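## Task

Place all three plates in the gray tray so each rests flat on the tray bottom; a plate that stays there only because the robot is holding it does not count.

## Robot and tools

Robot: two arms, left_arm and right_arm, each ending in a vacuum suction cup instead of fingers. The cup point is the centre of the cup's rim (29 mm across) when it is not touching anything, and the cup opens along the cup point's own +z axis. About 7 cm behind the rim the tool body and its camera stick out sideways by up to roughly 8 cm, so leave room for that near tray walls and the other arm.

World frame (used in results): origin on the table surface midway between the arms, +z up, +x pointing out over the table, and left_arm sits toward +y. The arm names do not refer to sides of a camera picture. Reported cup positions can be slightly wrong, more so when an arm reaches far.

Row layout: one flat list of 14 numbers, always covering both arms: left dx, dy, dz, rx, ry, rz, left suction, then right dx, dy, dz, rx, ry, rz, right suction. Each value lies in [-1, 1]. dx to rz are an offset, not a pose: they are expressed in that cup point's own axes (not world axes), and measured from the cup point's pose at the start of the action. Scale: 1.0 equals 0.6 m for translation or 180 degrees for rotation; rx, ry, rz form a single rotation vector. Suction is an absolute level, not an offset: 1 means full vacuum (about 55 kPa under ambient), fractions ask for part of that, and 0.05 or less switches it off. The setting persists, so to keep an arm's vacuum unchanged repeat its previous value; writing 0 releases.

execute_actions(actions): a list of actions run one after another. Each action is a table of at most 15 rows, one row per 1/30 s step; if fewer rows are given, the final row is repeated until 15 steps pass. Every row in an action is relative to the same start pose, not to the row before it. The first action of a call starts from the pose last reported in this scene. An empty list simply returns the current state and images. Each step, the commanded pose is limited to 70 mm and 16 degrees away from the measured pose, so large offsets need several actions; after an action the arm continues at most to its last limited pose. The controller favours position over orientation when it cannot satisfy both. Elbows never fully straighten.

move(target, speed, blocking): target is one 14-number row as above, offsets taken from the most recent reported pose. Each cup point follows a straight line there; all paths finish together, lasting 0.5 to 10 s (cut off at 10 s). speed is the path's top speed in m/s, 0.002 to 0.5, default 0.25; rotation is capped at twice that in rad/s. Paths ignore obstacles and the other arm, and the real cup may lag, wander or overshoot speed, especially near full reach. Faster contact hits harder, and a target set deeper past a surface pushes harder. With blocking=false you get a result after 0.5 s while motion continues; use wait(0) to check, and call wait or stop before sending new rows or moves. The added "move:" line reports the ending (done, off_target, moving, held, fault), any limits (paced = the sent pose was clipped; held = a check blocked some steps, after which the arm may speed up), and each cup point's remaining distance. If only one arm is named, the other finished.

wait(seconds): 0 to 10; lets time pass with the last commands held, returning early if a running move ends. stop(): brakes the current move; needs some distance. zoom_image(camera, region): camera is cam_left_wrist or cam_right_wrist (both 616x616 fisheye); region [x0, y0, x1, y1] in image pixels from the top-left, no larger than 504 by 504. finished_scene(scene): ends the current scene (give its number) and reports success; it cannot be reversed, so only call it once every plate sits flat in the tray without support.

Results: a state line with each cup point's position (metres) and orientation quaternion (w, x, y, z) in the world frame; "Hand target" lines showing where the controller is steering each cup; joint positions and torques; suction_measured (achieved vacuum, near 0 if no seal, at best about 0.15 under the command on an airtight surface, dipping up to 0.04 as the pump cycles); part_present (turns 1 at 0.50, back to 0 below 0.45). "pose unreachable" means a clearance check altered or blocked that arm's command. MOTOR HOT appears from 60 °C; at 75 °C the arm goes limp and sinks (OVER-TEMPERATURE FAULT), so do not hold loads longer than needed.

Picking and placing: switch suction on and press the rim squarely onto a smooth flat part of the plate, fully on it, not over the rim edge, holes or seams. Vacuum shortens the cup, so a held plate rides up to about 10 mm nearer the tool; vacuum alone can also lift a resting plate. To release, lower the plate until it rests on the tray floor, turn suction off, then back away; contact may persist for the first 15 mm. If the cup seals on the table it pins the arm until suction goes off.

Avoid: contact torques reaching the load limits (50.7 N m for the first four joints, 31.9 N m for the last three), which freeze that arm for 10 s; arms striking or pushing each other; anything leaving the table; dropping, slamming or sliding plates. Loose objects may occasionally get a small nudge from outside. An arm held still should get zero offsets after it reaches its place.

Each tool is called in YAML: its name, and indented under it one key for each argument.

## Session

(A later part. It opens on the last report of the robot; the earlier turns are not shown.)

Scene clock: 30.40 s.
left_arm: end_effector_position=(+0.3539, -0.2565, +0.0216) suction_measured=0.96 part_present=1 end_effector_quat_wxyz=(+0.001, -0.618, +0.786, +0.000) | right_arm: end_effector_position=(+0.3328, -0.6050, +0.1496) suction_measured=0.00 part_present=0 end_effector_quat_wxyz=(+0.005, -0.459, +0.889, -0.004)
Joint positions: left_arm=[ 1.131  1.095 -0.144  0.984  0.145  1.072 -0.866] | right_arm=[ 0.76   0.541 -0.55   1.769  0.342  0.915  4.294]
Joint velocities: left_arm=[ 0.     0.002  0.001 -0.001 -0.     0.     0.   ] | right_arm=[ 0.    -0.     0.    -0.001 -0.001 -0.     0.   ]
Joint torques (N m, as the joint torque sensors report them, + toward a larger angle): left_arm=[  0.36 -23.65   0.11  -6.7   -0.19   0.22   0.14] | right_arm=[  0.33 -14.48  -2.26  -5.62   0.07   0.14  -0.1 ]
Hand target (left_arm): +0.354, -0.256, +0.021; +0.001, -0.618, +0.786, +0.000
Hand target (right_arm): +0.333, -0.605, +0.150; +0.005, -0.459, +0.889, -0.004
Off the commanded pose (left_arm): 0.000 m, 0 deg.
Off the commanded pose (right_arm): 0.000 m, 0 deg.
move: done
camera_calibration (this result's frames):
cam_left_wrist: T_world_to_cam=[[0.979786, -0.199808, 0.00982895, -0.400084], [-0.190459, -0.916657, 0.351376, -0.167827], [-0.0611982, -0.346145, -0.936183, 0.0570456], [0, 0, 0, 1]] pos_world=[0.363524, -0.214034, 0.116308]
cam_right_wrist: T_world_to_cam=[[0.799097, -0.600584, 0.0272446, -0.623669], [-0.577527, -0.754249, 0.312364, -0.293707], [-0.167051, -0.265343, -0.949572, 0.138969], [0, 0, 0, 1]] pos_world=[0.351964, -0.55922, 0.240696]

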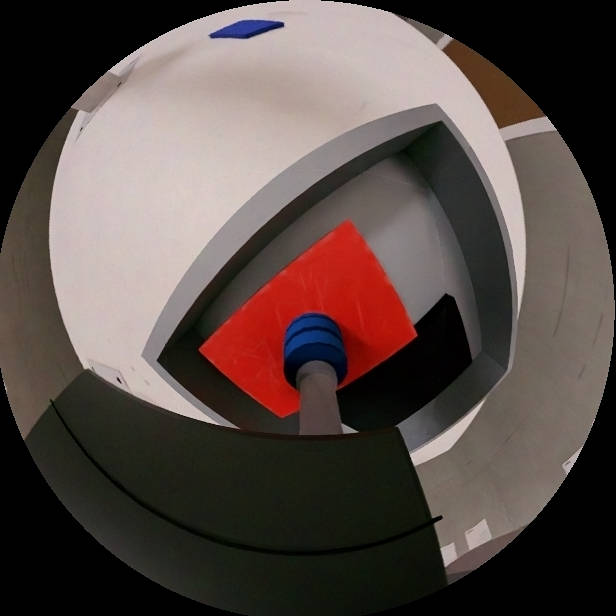

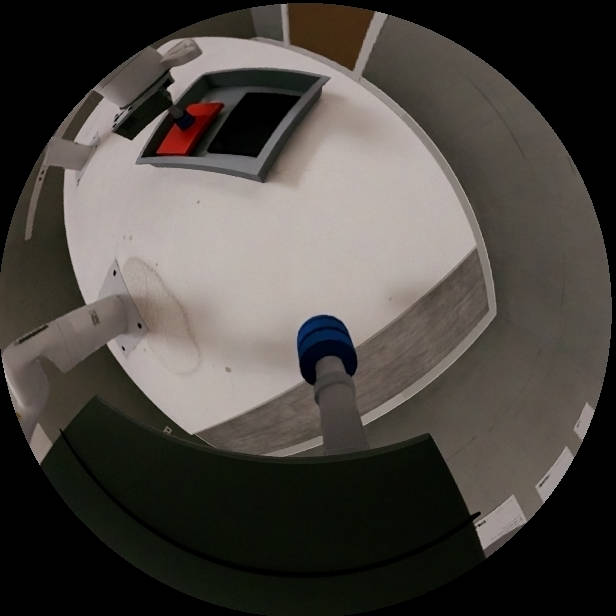

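move:
  target: [0,0.013,0.024,0,0,0,1,0,0,0,0,0,0,0]
  speed: 0.025

execute_actions:
  actions:
    - [[0,0,0,0,0,0,0,0,0,0,0,0,0,0]]

move:
  target: [0,0,-0.125,0,0,0,0,0,0,0,0,0,0,0]

move:
  target: [-0.615,0.125,0.09,0,0,0,0,0,0,0,0,0,0,0]
  speed: 0.4

Scene clock: 37.00 s.
left_arm: end_effector_position=(+0.3464, -0.2547, +0.0071) suction_measured=0.98 part_present=1 end_effector_quat_wxyz=(+0.001, -0.618, +0.786, +0.000) | right_arm: end_effector_position=(+0.3328, -0.6050, +0.1496) suction_measured=0.00 part_present=0 end_effector_quat_wxyz=(+0.005, -0.459, +0.889, -0.004)
Joint positions: left_arm=[ 1.141  1.103 -0.144  1.019  0.148  1.03  -0.862] | right_arm=[ 0.76   0.541 -0.55   1.769  0.342  0.915  4.294]
Joint velocities: left_arm=[-0.    -0.001  0.     0.001  0.001 -0.001  0.   ] | right_arm=[ 0.001  0.     0.001 -0.002  0.001 -0.    -0.001]
Joint torques (N m, as the joint torque sensors report them, + toward a larger angle): left_arm=[  0.51 -23.5   -0.06  -6.8   -0.24   0.25   0.09] | right_arm=[  0.35 -14.77  -2.32  -5.69   0.02   0.12  -0.12]
Hand target (left_arm): +0.346, -0.255, +0.007; +0.001, -0.618, +0.786, +0.000
Hand target (right_arm): +0.333, -0.605, +0.150; +0.005, -0.459, +0.889, -0.004
Off the commanded pose (left_arm): 0.000 m, 0 deg.
Off the commanded pose (right_arm): 0.000 m, 0 deg.
move: done
camera_calibration (this result's frames):
cam_left_wrist: T_world_to_cam=[[0.979803, -0.199724, 0.00983298, -0.392211], [-0.190384, -0.916688, 0.351337, -0.162503], [-0.0611566, -0.346113, -0.936197, 0.0437302], [0, 0, 0, 1]] pos_world=[0.356026, -0.212162, 0.10189]
cam_right_wrist: T_world_to_cam=[[0.799097, -0.600584, 0.0272458, -0.62367], [-0.577527, -0.754249, 0.312363, -0.293707], [-0.16705, -0.265343, -0.949572, 0.138969], [0, 0, 0, 1]] pos_world=[0.351964, -0.55922, 0.240696]

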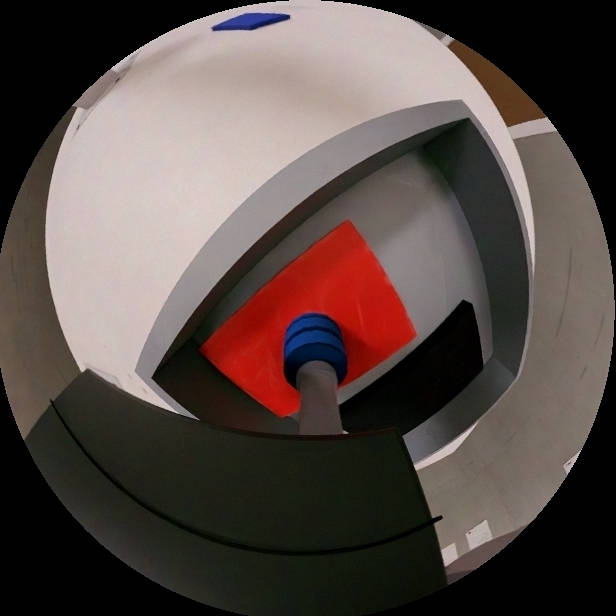

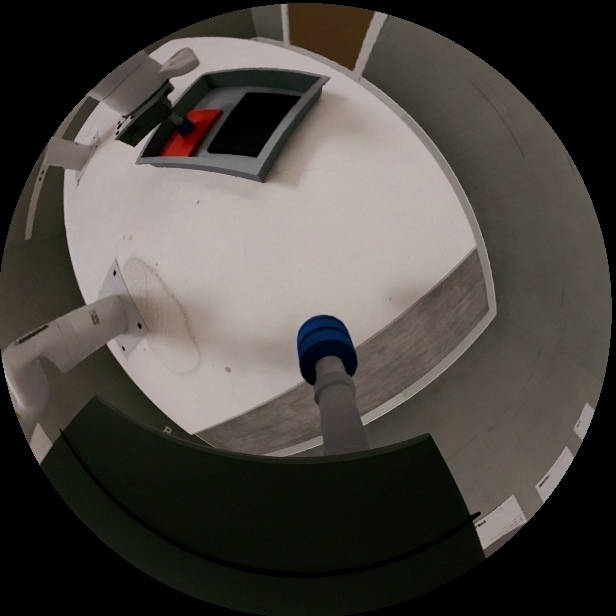

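Scene clock: 37.50 s.
left_arm: end_effector_position=(+0.3467, -0.2553, +0.0091) suction_measured=0.01 part_present=0 end_effector_quat_wxyz=(+0.001, -0.618, +0.786, -0.001) | right_arm: end_effector_position=(+0.3328, -0.6050, +0.1496) suction_measured=0.00 part_present=0 end_effector_quat_wxyz=(+0.005, -0.459, +0.889, -0.004)
Joint positions: left_arm=[ 1.142  1.1   -0.144  1.018  0.148  1.031 -0.862] | right_arm=[ 0.76   0.541 -0.55   1.769  0.342  0.915  4.294]
Joint velocities: left_arm=[-0.001 -0.001  0.     0.     0.001 -0.001 -0.   ] | right_arm=[ 0.001  0.    -0.     0.     0.     0.     0.   ]
Joint torques (N m, as the joint torque sensors report them, + toward a larger angle): left_arm=[  0.53 -20.57  -0.02  -5.98  -0.24  -0.23   0.13] | right_arm=[  0.35 -14.65  -2.27  -5.6   -0.1    0.15   0.02]
Hand target (left_arm): +0.346, -0.255, +0.007; +0.001, -0.618, +0.786, +0.000
Hand target (right_arm): +0.333, -0.605, +0.150; +0.005, -0.459, +0.889, -0.004
Off the commanded pose (left_arm): 0.002 m, 0 deg.
Off the commanded pose (right_arm): 0.000 m, 0 deg.
camera_calibration (this result's frames):
cam_left_wrist: T_world_to_cam=[[0.979771, -0.1998, 0.0113821, -0.392717], [-0.190882, -0.915927, 0.353047, -0.163364], [-0.0601137, -0.348077, -0.935537, 0.0444749], [0, 0, 0, 1]] pos_world=[0.356263, -0.212614, 0.103753]
cam_right_wrist: T_world_to_cam=[[0.799097, -0.600584, 0.027247, -0.623672], [-0.577528, -0.754249, 0.312362, -0.293706], [-0.167049, -0.265344, -0.949572, 0.138968], [0, 0, 0, 1]] pos_world=[0.351965, -0.55922, 0.240696]

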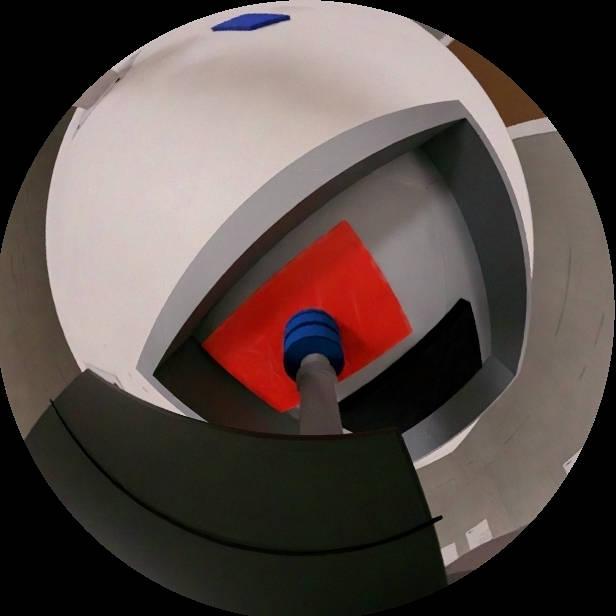

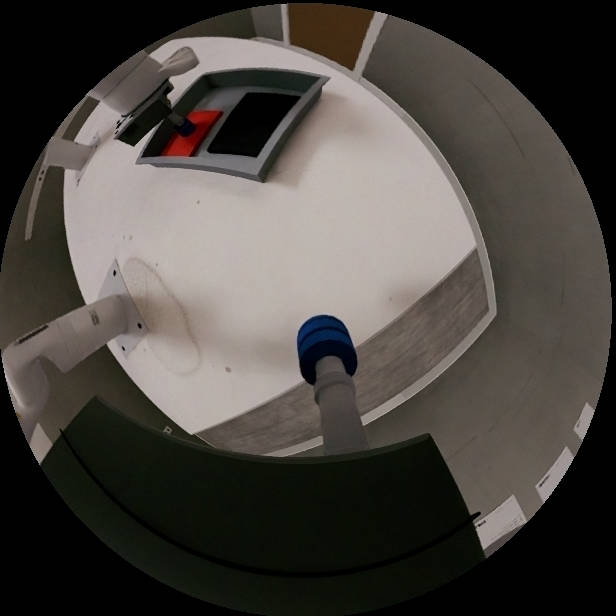

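Scene clock: 38.27 s.
left_arm: end_effector_position=(+0.3465, -0.2551, +0.0839) suction_measured=0.01 part_present=0 end_effector_quat_wxyz=(+0.001, -0.618, +0.786, -0.001) | right_arm: end_effector_position=(+0.3328, -0.6050, +0.1496) suction_measured=0.00 part_present=0 end_effector_quat_wxyz=(+0.005, -0.459, +0.889, -0.004)
Joint positions: left_arm=[ 1.142  1.002 -0.15   0.975  0.135  1.171 -0.853] | right_arm=[ 0.76   0.541 -0.55   1.769  0.342  0.915  4.294]
Joint velocities: left_arm=[ 0.    -0.003 -0.001  0.001 -0.     0.001 -0.   ] | right_arm=[-0.001  0.    -0.001  0.    -0.001 -0.    -0.   ]
Joint torques (N m, as the joint torque sensors report them, + toward a larger angle): left_arm=[  0.51 -22.16  -0.08  -6.96  -0.29   0.13   0.11] | right_arm=[  0.28 -14.26  -2.33  -5.76  -0.1    0.07  -0.23]
Hand target (left_arm): +0.347, -0.255, +0.084; +0.001, -0.618, +0.786, -0.001
Hand target (right_arm): +0.333, -0.605, +0.150; +0.005, -0.459, +0.889, -0.004
Off the commanded pose (left_arm): 0.000 m, 0 deg.
Off the commanded pose (right_arm): 0.000 m, 0 deg.
move: done
camera_calibration (this result's frames):
cam_left_wrist: T_world_to_cam=[[0.979787, -0.199735, 0.0111287, -0.393262], [-0.190741, -0.916007, 0.352914, -0.189664], [-0.0602953, -0.347904, -0.935589, 0.11464], [0, 0, 0, 1]] pos_world=[0.356048, -0.212398, 0.178568]
cam_right_wrist: T_world_to_cam=[[0.799097, -0.600584, 0.0272482, -0.623673], [-0.577529, -0.754249, 0.312361, -0.293705], [-0.167047, -0.265343, -0.949573, 0.138968], [0, 0, 0, 1]] pos_world=[0.351966, -0.559221, 0.240696]

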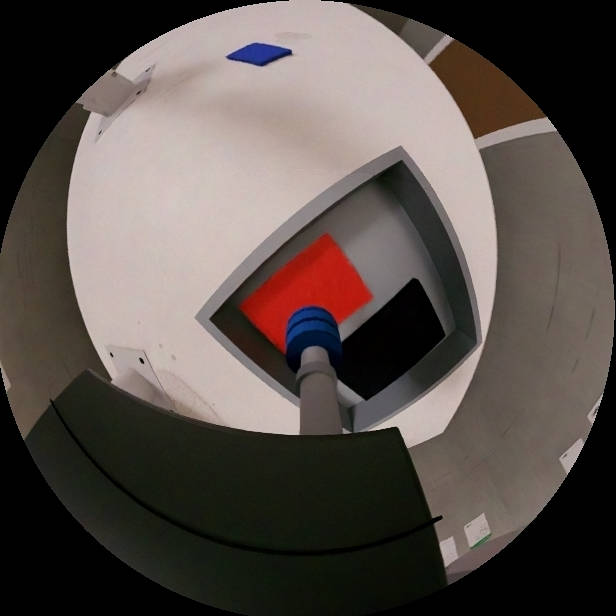

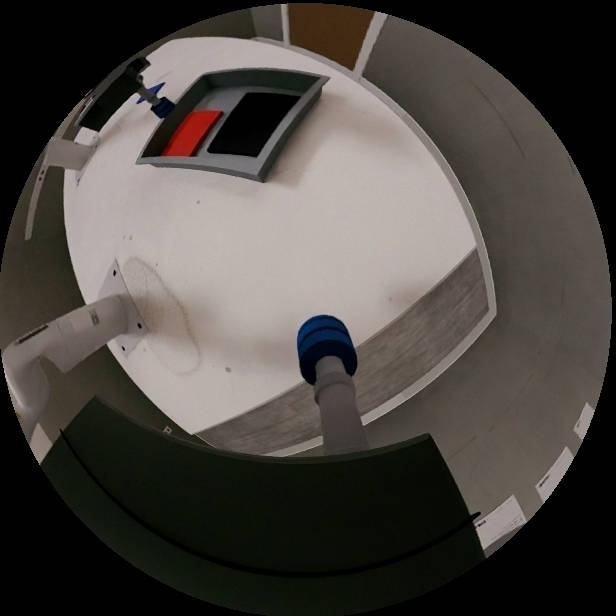

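Scene clock: 39.87 s.
left_arm: end_effector_position=(+0.3604, +0.1200, +0.0287) suction_measured=0.01 part_present=0 end_effector_quat_wxyz=(-0.000, -0.617, +0.787, -0.001) | right_arm: end_effector_position=(+0.3328, -0.6050, +0.1496) suction_measured=0.00 part_present=0 end_effector_quat_wxyz=(+0.005, -0.459, +0.889, -0.004)
Joint positions: left_arm=[ 0.596  0.642 -0.116  2.097  0.178  0.411 -1.524] | right_arm=[ 0.76   0.541 -0.55   1.769  0.342  0.915  4.294]
Joint velocities: left_arm=[-0.027 -0.004 -0.004  0.001  0.009 -0.001 -0.011] | right_arm=[ 0.    -0.    -0.001  0.002 -0.001  0.    -0.001]
Joint torques (N m, as the joint torque sensors report them, + toward a larger angle): left_arm=[  0.35 -13.62  -0.07  -2.76  -0.44   0.21  -0.01] | right_arm=[  0.56 -14.43  -2.28  -5.69   0.04   0.1   -0.13]
Hand target (left_arm): +0.361, +0.121, +0.029; -0.000, -0.619, +0.786, -0.001
Hand target (right_arm): +0.333, -0.605, +0.150; +0.005, -0.459, +0.889, -0.004
Off the commanded pose (left_arm): 0.002 m, 0 deg.
Off the commanded pose (right_arm): 0.000 m, 0 deg.
move: done; limits=paced
camera_calibration (this result's frames):
cam_left_wrist: T_world_to_cam=[[0.979369, -0.201854, 0.0095532, -0.330893], [-0.192104, -0.915314, 0.353973, 0.176371], [-0.0627066, -0.348505, -0.935207, 0.195283], [0, 0, 0, 1]] pos_world=[0.370193, 0.1627, 0.123361]
cam_right_wrist: T_world_to_cam=[[0.799097, -0.600584, 0.0272496, -0.623674], [-0.577529, -0.754249, 0.31236, -0.293705], [-0.167046, -0.265344, -0.949573, 0.138967], [0, 0, 0, 1]] pos_world=[0.351967, -0.559221, 0.240696]

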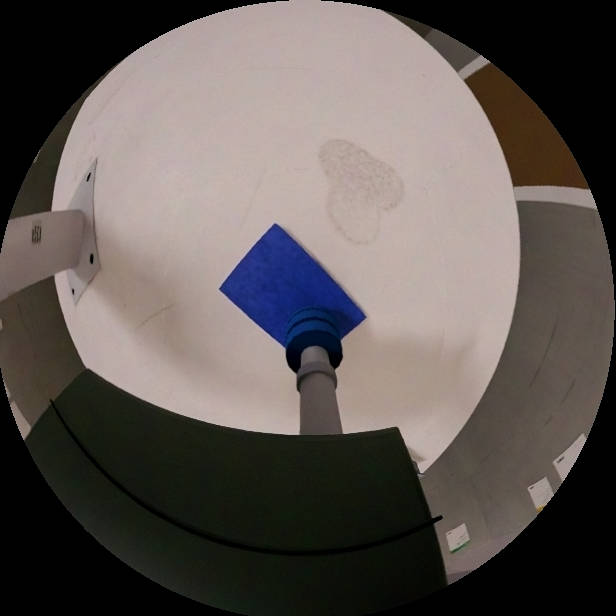

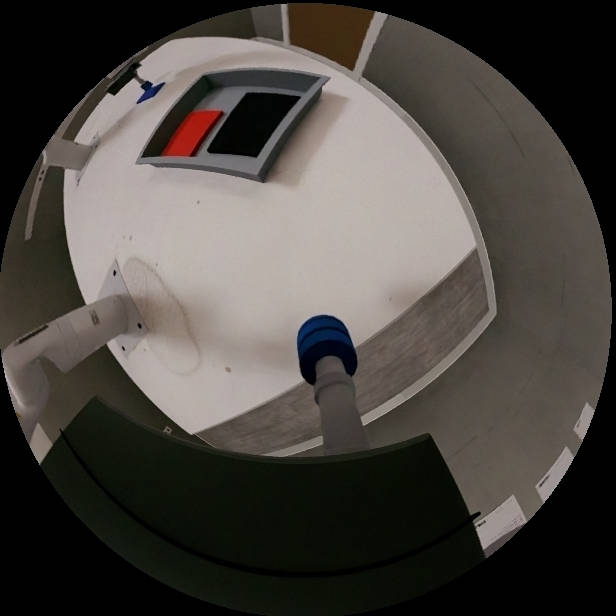

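move:
  target: [-0.02,0.017,0.015,0,0,0,1,0,0,0,0,0,0,0]

move:
  target: [0,0,0.025,0,0,0,1,0,0,0,0,0,0,0]
  speed: 0.03

wait:
  seconds: 1

move:
  target: [0,0,-0.11,0,0,0,1,0,0,0,0,0,0,0]
  speed: 0.2

move:
  target: [0.527,-0.26,0,0,0,0.012,1,0,0,0,0,0,0,0]
  speed: 0.3

Scene clock: 44.80 s.
left_arm: end_effector_position=(+0.3533, +0.1339, +0.0197) suction_measured=0.01 part_present=0 end_effector_quat_wxyz=(-0.000, -0.617, +0.787, -0.001) | right_arm: end_effector_position=(+0.3328, -0.6050, +0.1496) suction_measured=0.00 part_present=0 end_effector_quat_wxyz=(+0.005, -0.459, +0.889, -0.004)
Joint positions: left_arm=[ 0.559  0.652 -0.101  2.144  0.181  0.353 -1.555] | right_arm=[ 0.76   0.541 -0.55   1.769  0.342  0.915  4.294]
Joint velocities: left_arm=[-0.004 -0.    -0.001  0.001  0.    -0.    -0.002] | right_arm=[-0.001  0.     0.002  0.002 -0.     0.     0.002]
Joint torques (N m, as the joint torque sensors report them, + toward a larger angle): left_arm=[  0.66 -13.57   0.27  -2.21  -0.13   0.5    0.38] | right_arm=[  0.24 -14.69  -2.33  -5.68  -0.01   0.23  -0.2 ]
Hand target (left_arm): +0.353, +0.134, +0.020; -0.000, -0.617, +0.787, -0.001
Hand target (right_arm): +0.333, -0.605, +0.150; +0.005, -0.459, +0.889, -0.004
Off the commanded pose (left_arm): 0.000 m, 0 deg.
Off the commanded pose (right_arm): 0.000 m, 0 deg.
move: done
camera_calibration (this result's frames):
cam_left_wrist: T_world_to_cam=[[0.979278, -0.202294, 0.00961121, -0.320989], [-0.192533, -0.915207, 0.354017, 0.191068], [-0.0628191, -0.348531, -0.93519, 0.191294], [0, 0, 0, 1]] pos_world=[0.363141, 0.176605, 0.11434]
cam_right_wrist: T_world_to_cam=[[0.799097, -0.600585, 0.0272508, -0.623675], [-0.57753, -0.754248, 0.312359, -0.293704], [-0.167044, -0.265343, -0.949573, 0.138967], [0, 0, 0, 1]] pos_world=[0.351967, -0.559222, 0.240696]

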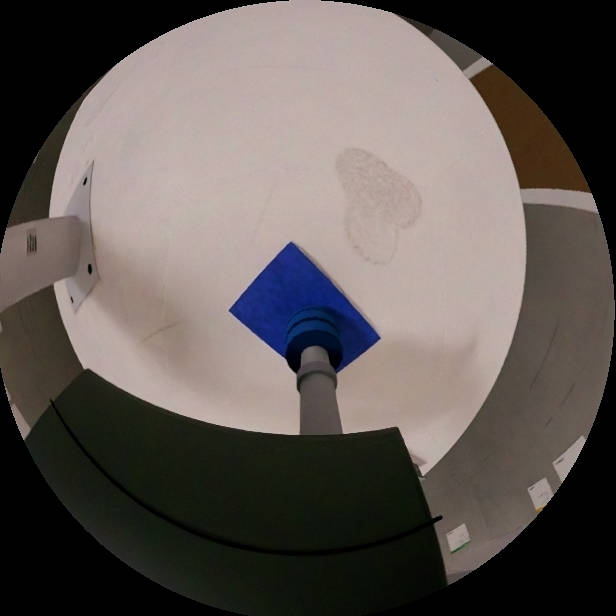

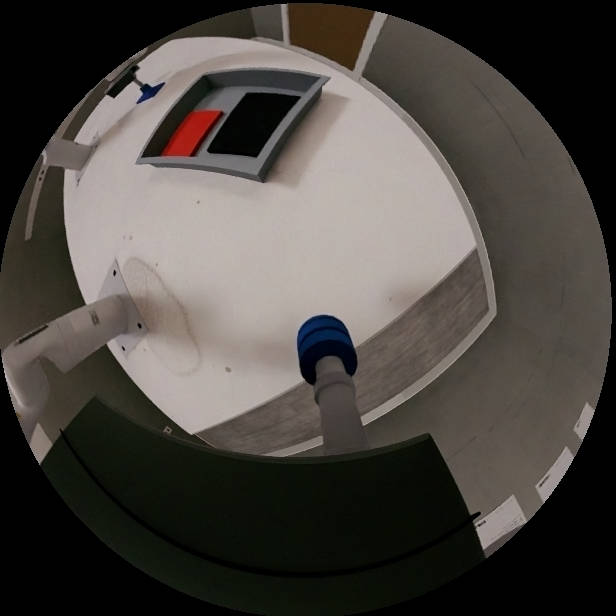

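Scene clock: 45.53 s.
left_arm: end_effector_position=(+0.3534, +0.1338, +0.0048) suction_measured=0.39 part_present=0 end_effector_quat_wxyz=(-0.000, -0.617, +0.787, -0.001) | right_arm: end_effector_position=(+0.3328, -0.6050, +0.1496) suction_measured=0.00 part_present=0 end_effector_quat_wxyz=(+0.005, -0.459, +0.889, -0.004)
Joint positions: left_arm=[ 0.55   0.691 -0.088  2.148  0.189  0.308 -1.562] | right_arm=[ 0.76   0.541 -0.55   1.769  0.342  0.915  4.294]
Joint velocities: left_arm=[-0.002  0.006 -0.001  0.001  0.002 -0.002 -0.   ] | right_arm=[ 0.002  0.    -0.001 -0.001  0.001 -0.     0.   ]
Joint torques (N m, as the joint torque sensors report them, + toward a larger angle): left_arm=[  0.67 -14.03   0.28  -2.28  -0.3    0.25   0.12] | right_arm=[  0.41 -14.47  -2.26  -5.68   0.06   0.17  -0.13]
Hand target (left_arm): +0.353, +0.134, +0.005; -0.000, -0.617, +0.787, -0.001
Hand target (right_arm): +0.333, -0.605, +0.150; +0.005, -0.459, +0.889, -0.004
Off the commanded pose (left_arm): 0.000 m, 0 deg.
Off the commanded pose (right_arm): 0.000 m, 0 deg.
move: done
camera_calibration (this result's frames):
cam_left_wrist: T_world_to_cam=[[0.979236, -0.202484, 0.00986067, -0.320875], [-0.192796, -0.915146, 0.35403, 0.196337], [-0.0626613, -0.34858, -0.935182, 0.177291], [0, 0, 0, 1]] pos_world=[0.363174, 0.176505, 0.0994537]
cam_right_wrist: T_world_to_cam=[[0.799096, -0.600586, 0.0272522, -0.623676], [-0.577531, -0.754248, 0.312359, -0.293703], [-0.167043, -0.265343, -0.949573, 0.138967], [0, 0, 0, 1]] pos_world=[0.351968, -0.559222, 0.240696]

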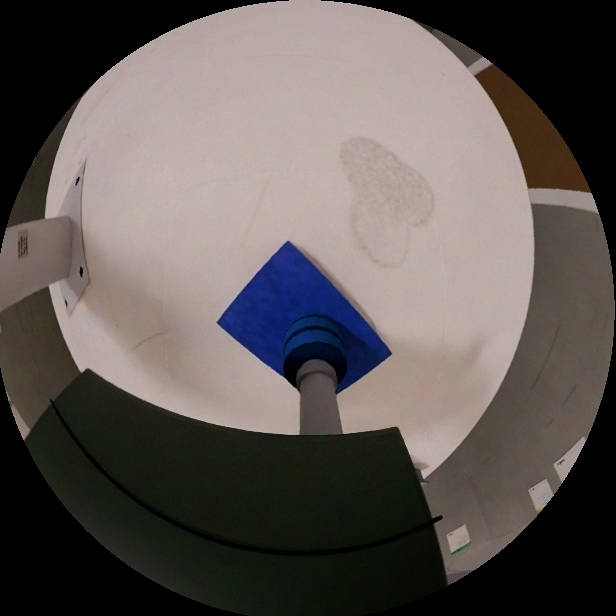

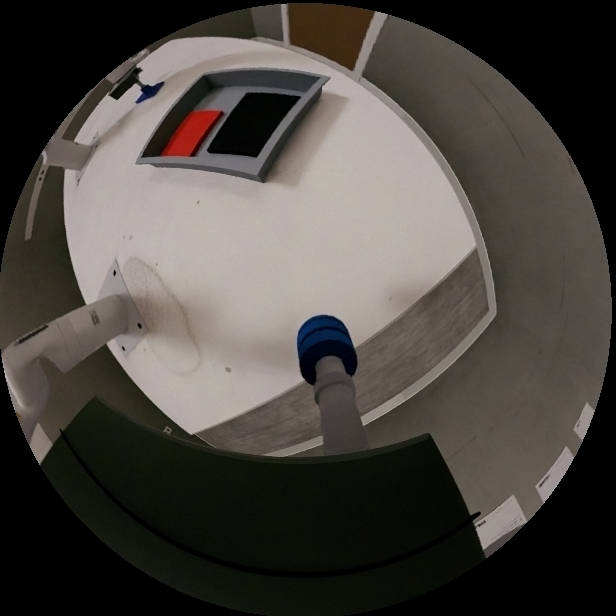

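Scene clock: 46.53 s.
left_arm: end_effector_position=(+0.3533, +0.1338, +0.0047) suction_measured=1.00 part_present=1 end_effector_quat_wxyz=(-0.000, -0.617, +0.787, -0.001) | right_arm: end_effector_position=(+0.3328, -0.6050, +0.1496) suction_measured=0.00 part_present=0 end_effector_quat_wxyz=(+0.005, -0.459, +0.889, -0.004)
Joint positions: left_arm=[ 0.549  0.692 -0.088  2.148  0.189  0.308 -1.562] | right_arm=[ 0.76   0.541 -0.55   1.769  0.342  0.915  4.294]
Joint velocities: left_arm=[ 0.001  0.001 -0.002 -0.     0.001 -0.    -0.   ] | right_arm=[-0.001  0.    -0.001 -0.    -0.     0.001 -0.   ]
Joint torques (N m, as the joint torque sensors report them, + toward a larger angle): left_arm=[  0.48 -14.15   0.4   -2.38  -0.29   0.21   0.16] | right_arm=[  0.25 -14.64  -2.18  -5.48  -0.04   0.11  -0.05]
Hand target (left_arm): +0.353, +0.134, +0.005; -0.000, -0.617, +0.787, -0.001
Hand target (right_arm): +0.333, -0.605, +0.150; +0.005, -0.459, +0.889, -0.004
Off the commanded pose (left_arm): 0.000 m, 0 deg.
Off the commanded pose (right_arm): 0.000 m, 0 deg.
wait: 1.00 s; at rest by 0.17 s
camera_calibration (this result's frames):
cam_left_wrist: T_world_to_cam=[[0.97927, -0.202329, 0.00961987, -0.320871], [-0.192573, -0.915222, 0.353957, 0.196383], [-0.0628114, -0.348472, -0.935212, 0.177242], [0, 0, 0, 1]] pos_world=[0.36317, 0.176576, 0.0993343]
cam_right_wrist: T_world_to_cam=[[0.799096, -0.600585, 0.0272519, -0.623676], [-0.577531, -0.754248, 0.312358, -0.293703], [-0.167043, -0.265343, -0.949573, 0.138967], [0, 0, 0, 1]] pos_world=[0.351968, -0.559222, 0.240696]

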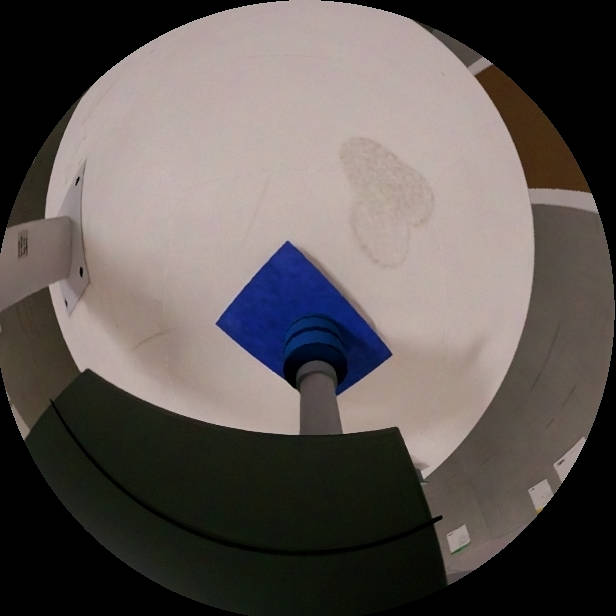

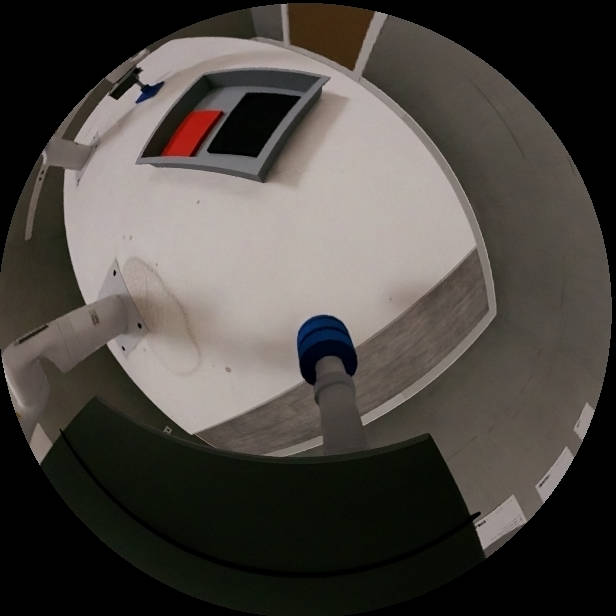

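Scene clock: 47.40 s.
left_arm: end_effector_position=(+0.3531, +0.1341, +0.0705) suction_measured=1.00 part_present=1 end_effector_quat_wxyz=(-0.001, -0.617, +0.787, -0.000) | right_arm: end_effector_position=(+0.3328, -0.6050, +0.1496) suction_measured=0.00 part_present=0 end_effector_quat_wxyz=(+0.005, -0.459, +0.889, -0.004)
Joint positions: left_arm=[ 0.589  0.523 -0.14   2.114  0.145  0.513 -1.523] | right_arm=[ 0.76   0.541 -0.55   1.769  0.342  0.915  4.294]
Joint velocities: left_arm=[ 0.002 -0.003  0.001  0.     0.     0.     0.001] | right_arm=[ 0.    -0.     0.     0.     0.     0.    -0.001]
Joint torques (N m, as the joint torque sensors report them, + toward a larger angle): left_arm=[  0.39 -12.74   0.11  -3.69  -0.18   0.27   0.11] | right_arm=[  0.27 -14.4   -2.2   -5.7    0.03   0.06  -0.02]
Hand target (left_arm): +0.353, +0.134, +0.071; -0.000, -0.617, +0.787, -0.001
Hand target (right_arm): +0.333, -0.605, +0.150; +0.005, -0.459, +0.889, -0.004
Off the commanded pose (left_arm): 0.000 m, 0 deg.
Off the commanded pose (right_arm): 0.000 m, 0 deg.
move: done
camera_calibration (this result's frames):
cam_left_wrist: T_world_to_cam=[[0.979342, -0.202009, 0.00904954, -0.321295], [-0.19207, -0.915296, 0.354037, 0.173083], [-0.0632357, -0.348461, -0.935188, 0.239019], [0, 0, 0, 1]] pos_world=[0.363017, 0.176807, 0.165157]
cam_right_wrist: T_world_to_cam=[[0.799096, -0.600585, 0.0272533, -0.623677], [-0.577531, -0.754248, 0.312358, -0.293703], [-0.167042, -0.265343, -0.949574, 0.138966], [0, 0, 0, 1]] pos_world=[0.351969, -0.559222, 0.240696]

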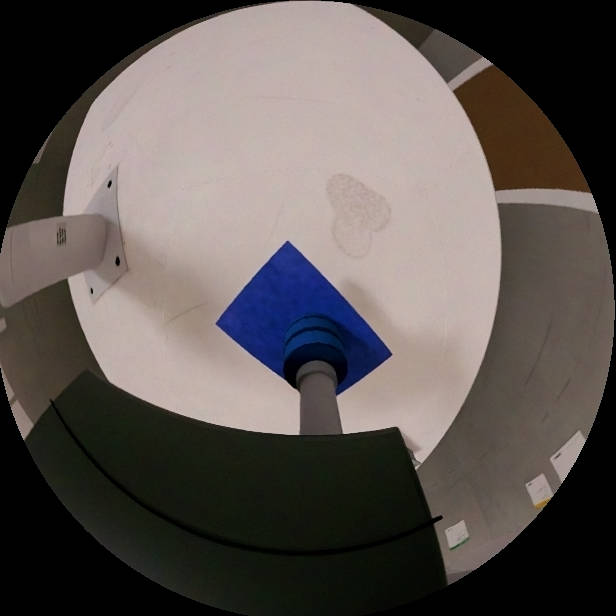

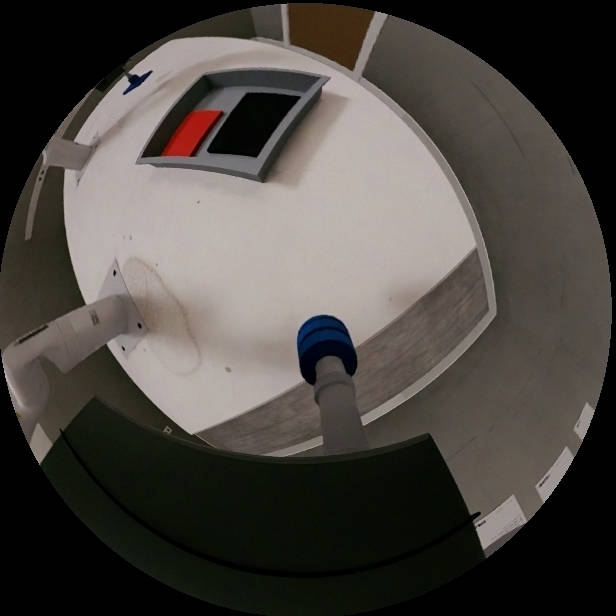

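Scene clock: 49.20 s.
left_arm: end_effector_position=(+0.4288, -0.2104, +0.0723) suction_measured=0.98 part_present=1 end_effector_quat_wxyz=(+0.000, -0.602, +0.799, -0.001) | right_arm: end_effector_position=(+0.3328, -0.6050, +0.1496) suction_measured=0.00 part_present=0 end_effector_quat_wxyz=(+0.005, -0.459, +0.889, -0.004)
Joint positions: left_arm=[ 0.983  1.033 -0.116  0.944  0.108  1.168 -1.022] | right_arm=[ 0.76   0.541 -0.55   1.769  0.342  0.915  4.294]
Joint velocities: left_arm=[-0.001  0.017  0.001 -0.008  0.002  0.005  0.   ] | right_arm=[ 0.    -0.     0.    -0.002  0.001 -0.001  0.   ]
Joint torques (N m, as the joint torque sensors report them, + toward a larger angle): left_arm=[  0.49 -23.31   0.17  -6.91  -0.38   0.35   0.09] | right_arm=[  0.45 -14.81  -2.3   -5.68   0.03   0.11  -0.07]
Hand target (left_arm): +0.429, -0.210, +0.071; +0.000, -0.602, +0.799, -0.000
Hand target (right_arm): +0.333, -0.605, +0.150; +0.005, -0.459, +0.889, -0.004
Off the commanded pose (left_arm): 0.002 m, 0 deg.
Off the commanded pose (right_arm): 0.000 m, 0 deg.
move: done
camera_calibration (this result's frames):
cam_left_wrist: T_world_to_cam=[[0.97077, -0.239757, 0.0110771, -0.469426], [-0.228093, -0.907212, 0.353467, -0.111104], [-0.0746969, -0.345662, -0.935381, 0.130965], [0, 0, 0, 1]] pos_world=[0.440145, -0.168074, 0.166974]
cam_right_wrist: T_world_to_cam=[[0.799096, -0.600585, 0.0272545, -0.623678], [-0.577532, -0.754248, 0.312357, -0.293702], [-0.16704, -0.265343, -0.949574, 0.138966], [0, 0, 0, 1]] pos_world=[0.351969, -0.559223, 0.240696]

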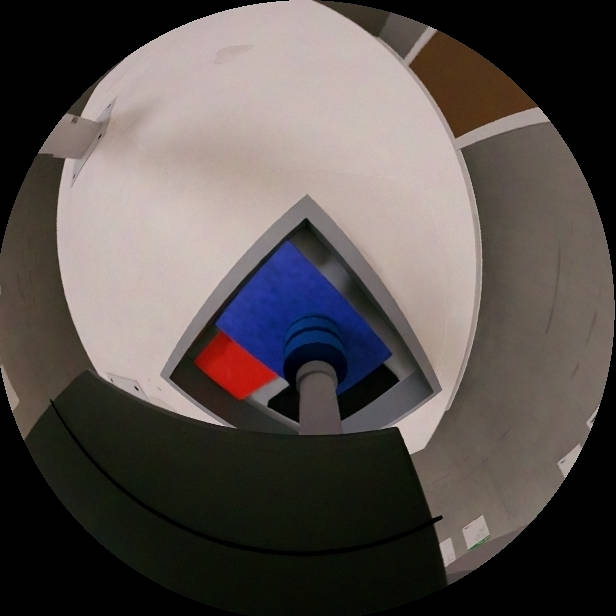

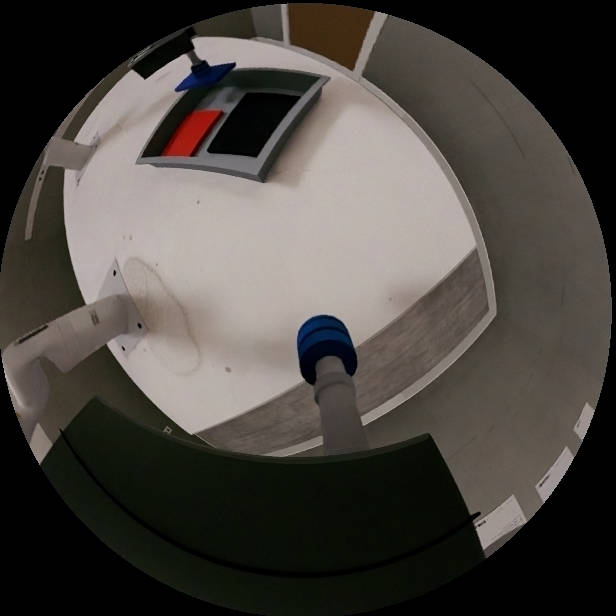

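move:
  target: [0,-0.008,0.088,0,0,0,1,0,0,0,0,0,0,0]
  speed: 0.08

move:
  target: [0,0,0.024,0,0,0,1,0,0,0,0,0,0,0]
  speed: 0.025

execute_actions:
  actions:
    - [[0,0,0,0,0,0,0,0,0,0,0,0,0,0]]

move:
  target: [0,0,-0.13,0,0,0,0,0,0,0,0,0,0,0]

Scene clock: 52.70 s.
left_arm: end_effector_position=(+0.4336, -0.2119, +0.0197) suction_measured=0.98 part_present=1 end_effector_quat_wxyz=(+0.000, -0.602, +0.799, -0.001) | right_arm: end_effector_position=(+0.3328, -0.6050, +0.1496) suction_measured=0.00 part_present=0 end_effector_quat_wxyz=(+0.005, -0.459, +0.889, -0.004)
Joint positions: left_arm=[ 0.977  1.111 -0.113  0.951  0.114  1.083 -1.029] | right_arm=[ 0.76   0.541 -0.55   1.769  0.342  0.915  4.294]
Joint velocities: left_arm=[-0.002  0.005  0.001 -0.001  0.    -0.     0.   ] | right_arm=[-0.002  0.     0.001 -0.     0.    -0.    -0.001]
Joint torques (N m, as the joint torque sensors report them, + toward a larger angle): left_arm=[  0.45 -23.63   0.12  -6.92  -0.22   0.24   0.15] | right_arm=[  0.53 -14.58  -2.34  -5.93   0.13   0.1   -0.05]
Hand target (left_arm): +0.434, -0.212, +0.020; +0.000, -0.602, +0.799, -0.001
Hand target (right_arm): +0.333, -0.605, +0.150; +0.005, -0.459, +0.889, -0.004
Off the commanded pose (left_arm): 0.000 m, 0 deg.
Off the commanded pose (right_arm): 0.000 m, 0 deg.
move: done
camera_calibration (this result's frames):
cam_left_wrist: T_world_to_cam=[[0.970743, -0.239854, 0.0113068, -0.473846], [-0.228256, -0.907138, 0.353553, -0.0927323], [-0.0745442, -0.34579, -0.935346, 0.0814821], [0, 0, 0, 1]] pos_world=[0.44489, -0.169599, 0.114357]
cam_right_wrist: T_world_to_cam=[[0.799096, -0.600586, 0.0272557, -0.623679], [-0.577533, -0.754248, 0.312356, -0.293701], [-0.167039, -0.265343, -0.949574, 0.138965], [0, 0, 0, 1]] pos_world=[0.35197, -0.559223, 0.240696]

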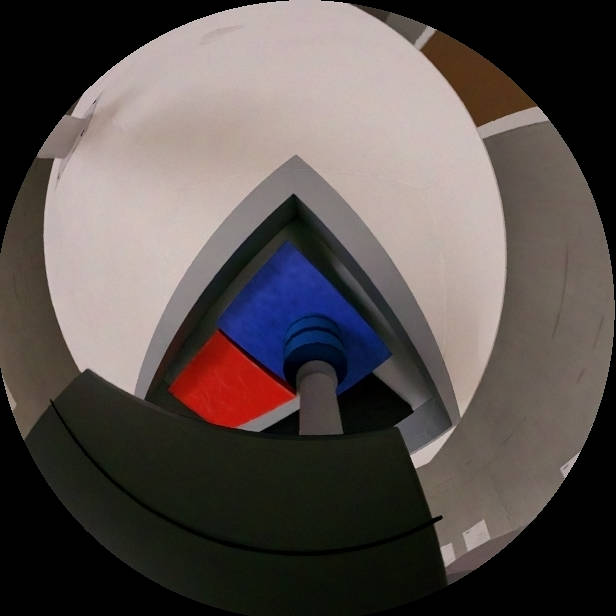

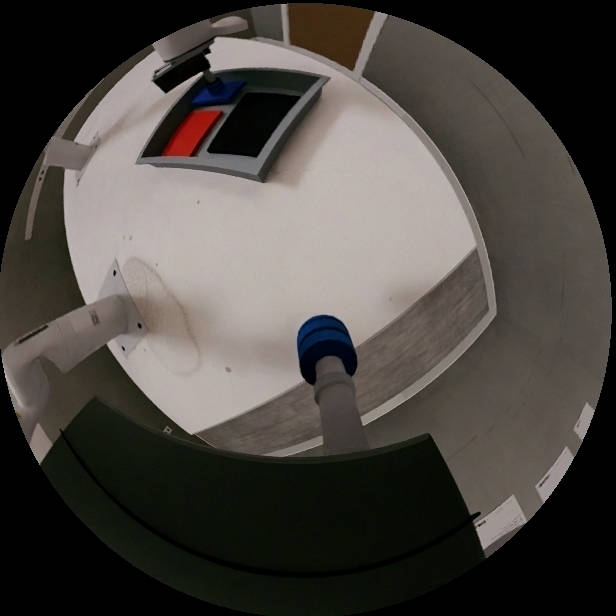

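Scene clock: 53.50 s.
left_arm: end_effector_position=(+0.4336, -0.2120, +0.0054) suction_measured=0.99 part_present=1 end_effector_quat_wxyz=(+0.000, -0.602, +0.799, -0.001) | right_arm: end_effector_position=(+0.3328, -0.6050, +0.1496) suction_measured=0.00 part_present=0 end_effector_quat_wxyz=(+0.005, -0.459, +0.889, -0.004)
Joint positions: left_arm=[ 0.977  1.131 -0.112  0.955  0.116  1.059 -1.03 ] | right_arm=[ 0.76   0.541 -0.55   1.769  0.342  0.915  4.294]
Joint velocities: left_arm=[-0.     0.002 -0.001 -0.001 -0.001 -0.001 -0.   ] | right_arm=[-0. -0. -0. -0. -0.  0.  0.]
Joint torques (N m, as the joint torque sensors report them, + toward a larger angle): left_arm=[  0.54 -23.7    0.13  -6.51  -0.2    0.22   0.1 ] | right_arm=[  0.51 -14.56  -2.19  -5.77   0.04   0.04  -0.11]
Hand target (left_arm): +0.434, -0.212, +0.005; +0.000, -0.602, +0.799, -0.001
Hand target (right_arm): +0.333, -0.605, +0.150; +0.005, -0.459, +0.889, -0.004
Off the commanded pose (left_arm): 0.000 m, 0 deg.
Off the commanded pose (right_arm): 0.000 m, 0 deg.
move: done
camera_calibration (this result's frames):
cam_left_wrist: T_world_to_cam=[[0.970737, -0.239873, 0.0113981, -0.473751], [-0.228302, -0.907109, 0.353598, -0.0876931], [-0.0744793, -0.345853, -0.935328, 0.0680369], [0, 0, 0, 1]] pos_world=[0.444935, -0.169656, 0.100045]
cam_right_wrist: T_world_to_cam=[[0.799096, -0.600586, 0.027257, -0.623681], [-0.577533, -0.754248, 0.312355, -0.293701], [-0.167038, -0.265343, -0.949574, 0.138965], [0, 0, 0, 1]] pos_world=[0.351971, -0.559223, 0.240696]

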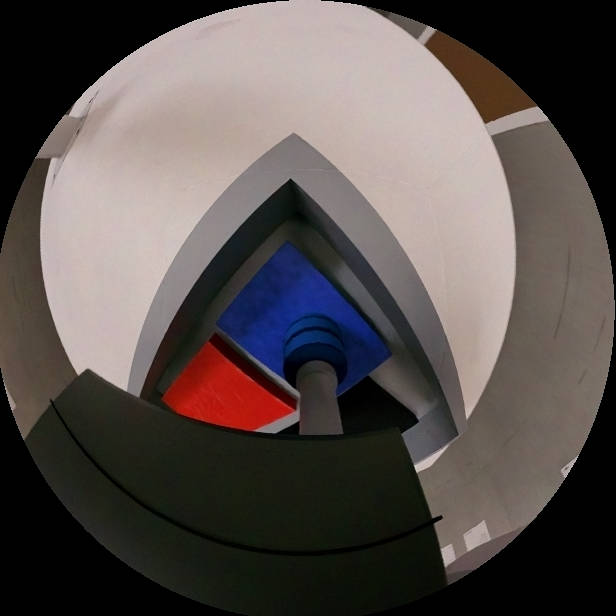

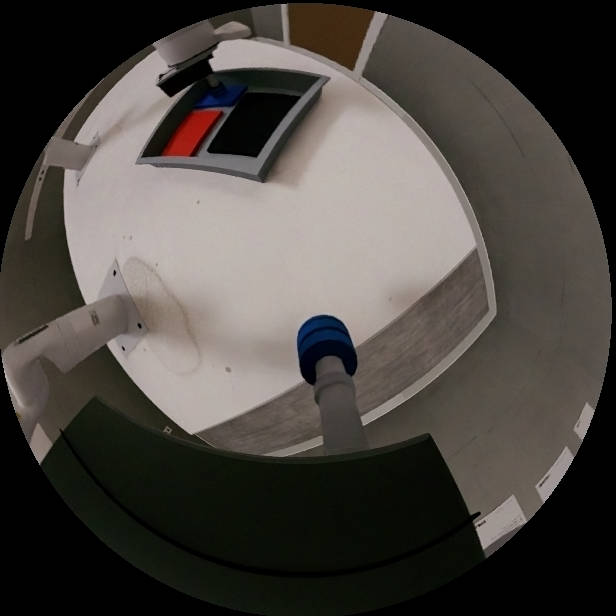

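Scene clock: 54.00 s.
left_arm: end_effector_position=(+0.4341, -0.2127, +0.0075) suction_measured=0.01 part_present=0 end_effector_quat_wxyz=(+0.000, -0.602, +0.799, -0.002) | right_arm: end_effector_position=(+0.3328, -0.6050, +0.1496) suction_measured=0.00 part_present=0 end_effector_quat_wxyz=(+0.005, -0.459, +0.889, -0.004)
Joint positions: left_arm=[ 0.977  1.128 -0.112  0.955  0.116  1.06  -1.03 ] | right_arm=[ 0.76   0.541 -0.55   1.769  0.342  0.915  4.294]
Joint velocities: left_arm=[ 0.     0.001  0.001  0.    -0.001 -0.     0.   ] | right_arm=[-0.002  0.    -0.     0.    -0.    -0.    -0.   ]
Joint torques (N m, as the joint torque sensors report them, + toward a larger angle): left_arm=[  0.5  -20.88   0.13  -6.26  -0.16  -0.24   0.13] | right_arm=[  0.32 -14.49  -2.26  -5.67   0.02   0.14  -0.11]
Hand target (left_arm): +0.434, -0.212, +0.005; +0.000, -0.602, +0.799, -0.001
Hand target (right_arm): +0.333, -0.605, +0.150; +0.005, -0.459, +0.889, -0.004
Off the commanded pose (left_arm): 0.002 m, 0 deg.
Off the commanded pose (right_arm): 0.000 m, 0 deg.
camera_calibration (this result's frames):
cam_left_wrist: T_world_to_cam=[[0.970691, -0.23995, 0.0134928, -0.47442], [-0.228978, -0.906332, 0.355151, -0.0884962], [-0.0729897, -0.347831, -0.934712, 0.0687521], [0, 0, 0, 1]] pos_world=[0.44527, -0.17013, 0.102094]
cam_right_wrist: T_world_to_cam=[[0.799095, -0.600586, 0.0272581, -0.623682], [-0.577534, -0.754247, 0.312354, -0.2937], [-0.167036, -0.265343, -0.949574, 0.138964], [0, 0, 0, 1]] pos_world=[0.351971, -0.559224, 0.240696]

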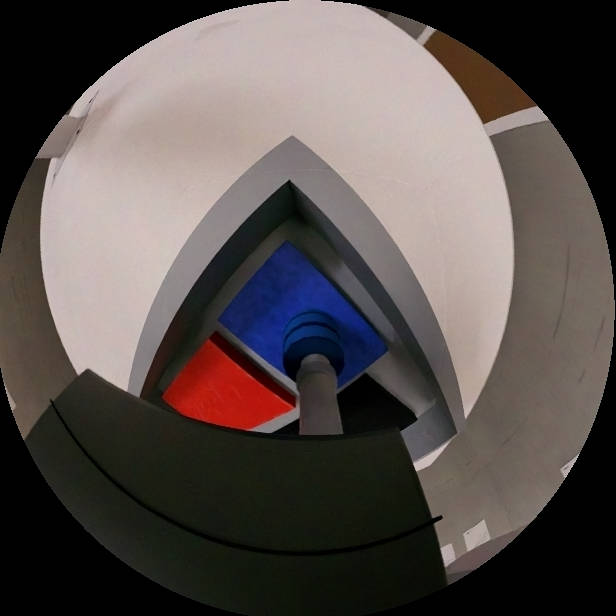

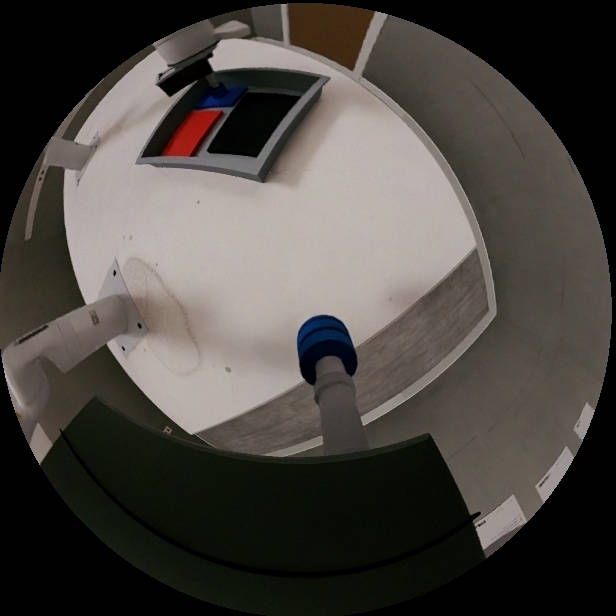

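Scene clock: 54.80 s.
left_arm: end_effector_position=(+0.4337, -0.2122, +0.0854) suction_measured=0.01 part_present=0 end_effector_quat_wxyz=(+0.000, -0.602, +0.799, -0.002) | right_arm: end_effector_position=(+0.3328, -0.6050, +0.1496) suction_measured=0.00 part_present=0 end_effector_quat_wxyz=(+0.005, -0.459, +0.889, -0.004)
Joint positions: left_arm=[ 0.977  1.028 -0.115  0.91   0.106  1.204 -1.023] | right_arm=[ 0.76   0.541 -0.55   1.769  0.342  0.915  4.294]
Joint velocities: left_arm=[ 0.    -0.001 -0.001 -0.001  0.002  0.001 -0.   ] | right_arm=[ 0.     0.     0.     0.001  0.     0.001 -0.   ]
Joint torques (N m, as the joint torque sensors report them, + toward a larger angle): left_arm=[  0.42 -23.02   0.15  -7.    -0.29   0.25   0.11] | right_arm=[  0.42 -14.5   -2.22  -5.61  -0.02   0.05  -0.07]
Hand target (left_arm): +0.434, -0.212, +0.086; +0.000, -0.602, +0.799, -0.002
Hand target (right_arm): +0.333, -0.605, +0.150; +0.005, -0.459, +0.889, -0.004
Off the commanded pose (left_arm): 0.000 m, 0 deg.
Off the commanded pose (right_arm): 0.000 m, 0 deg.
move: done
camera_calibration (this result's frames):
cam_left_wrist: T_world_to_cam=[[0.97071, -0.239885, 0.0132819, -0.474982], [-0.228845, -0.906376, 0.355124, -0.115911], [-0.0731505, -0.347762, -0.934725, 0.141748], [0, 0, 0, 1]] pos_world=[0.444913, -0.169705, 0.179966]
cam_right_wrist: T_world_to_cam=[[0.799095, -0.600586, 0.0272595, -0.623683], [-0.577535, -0.754247, 0.312354, -0.2937], [-0.167035, -0.265344, -0.949575, 0.138964], [0, 0, 0, 1]] pos_world=[0.351972, -0.559224, 0.240696]

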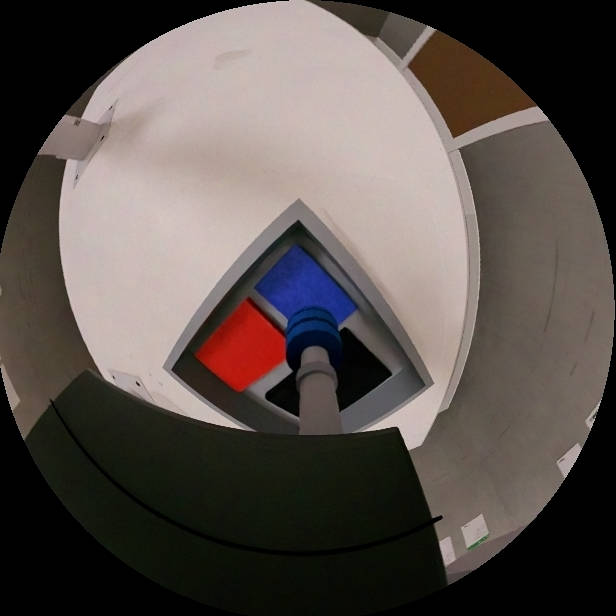

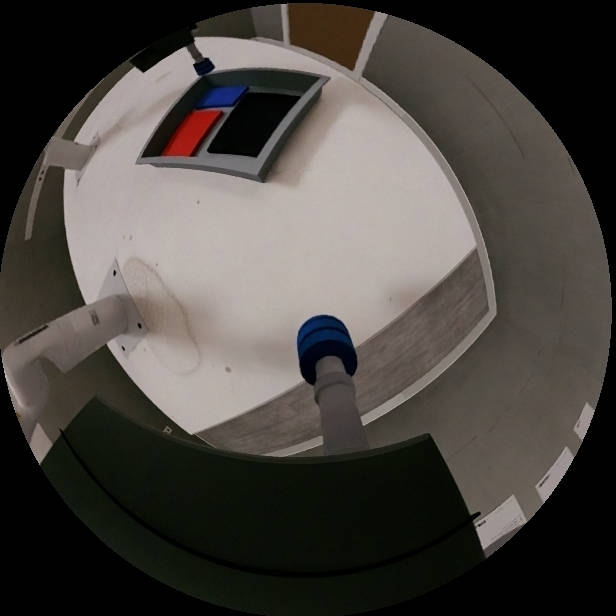

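finished_scene:
  scene: 2

The scene is finished: the task was done.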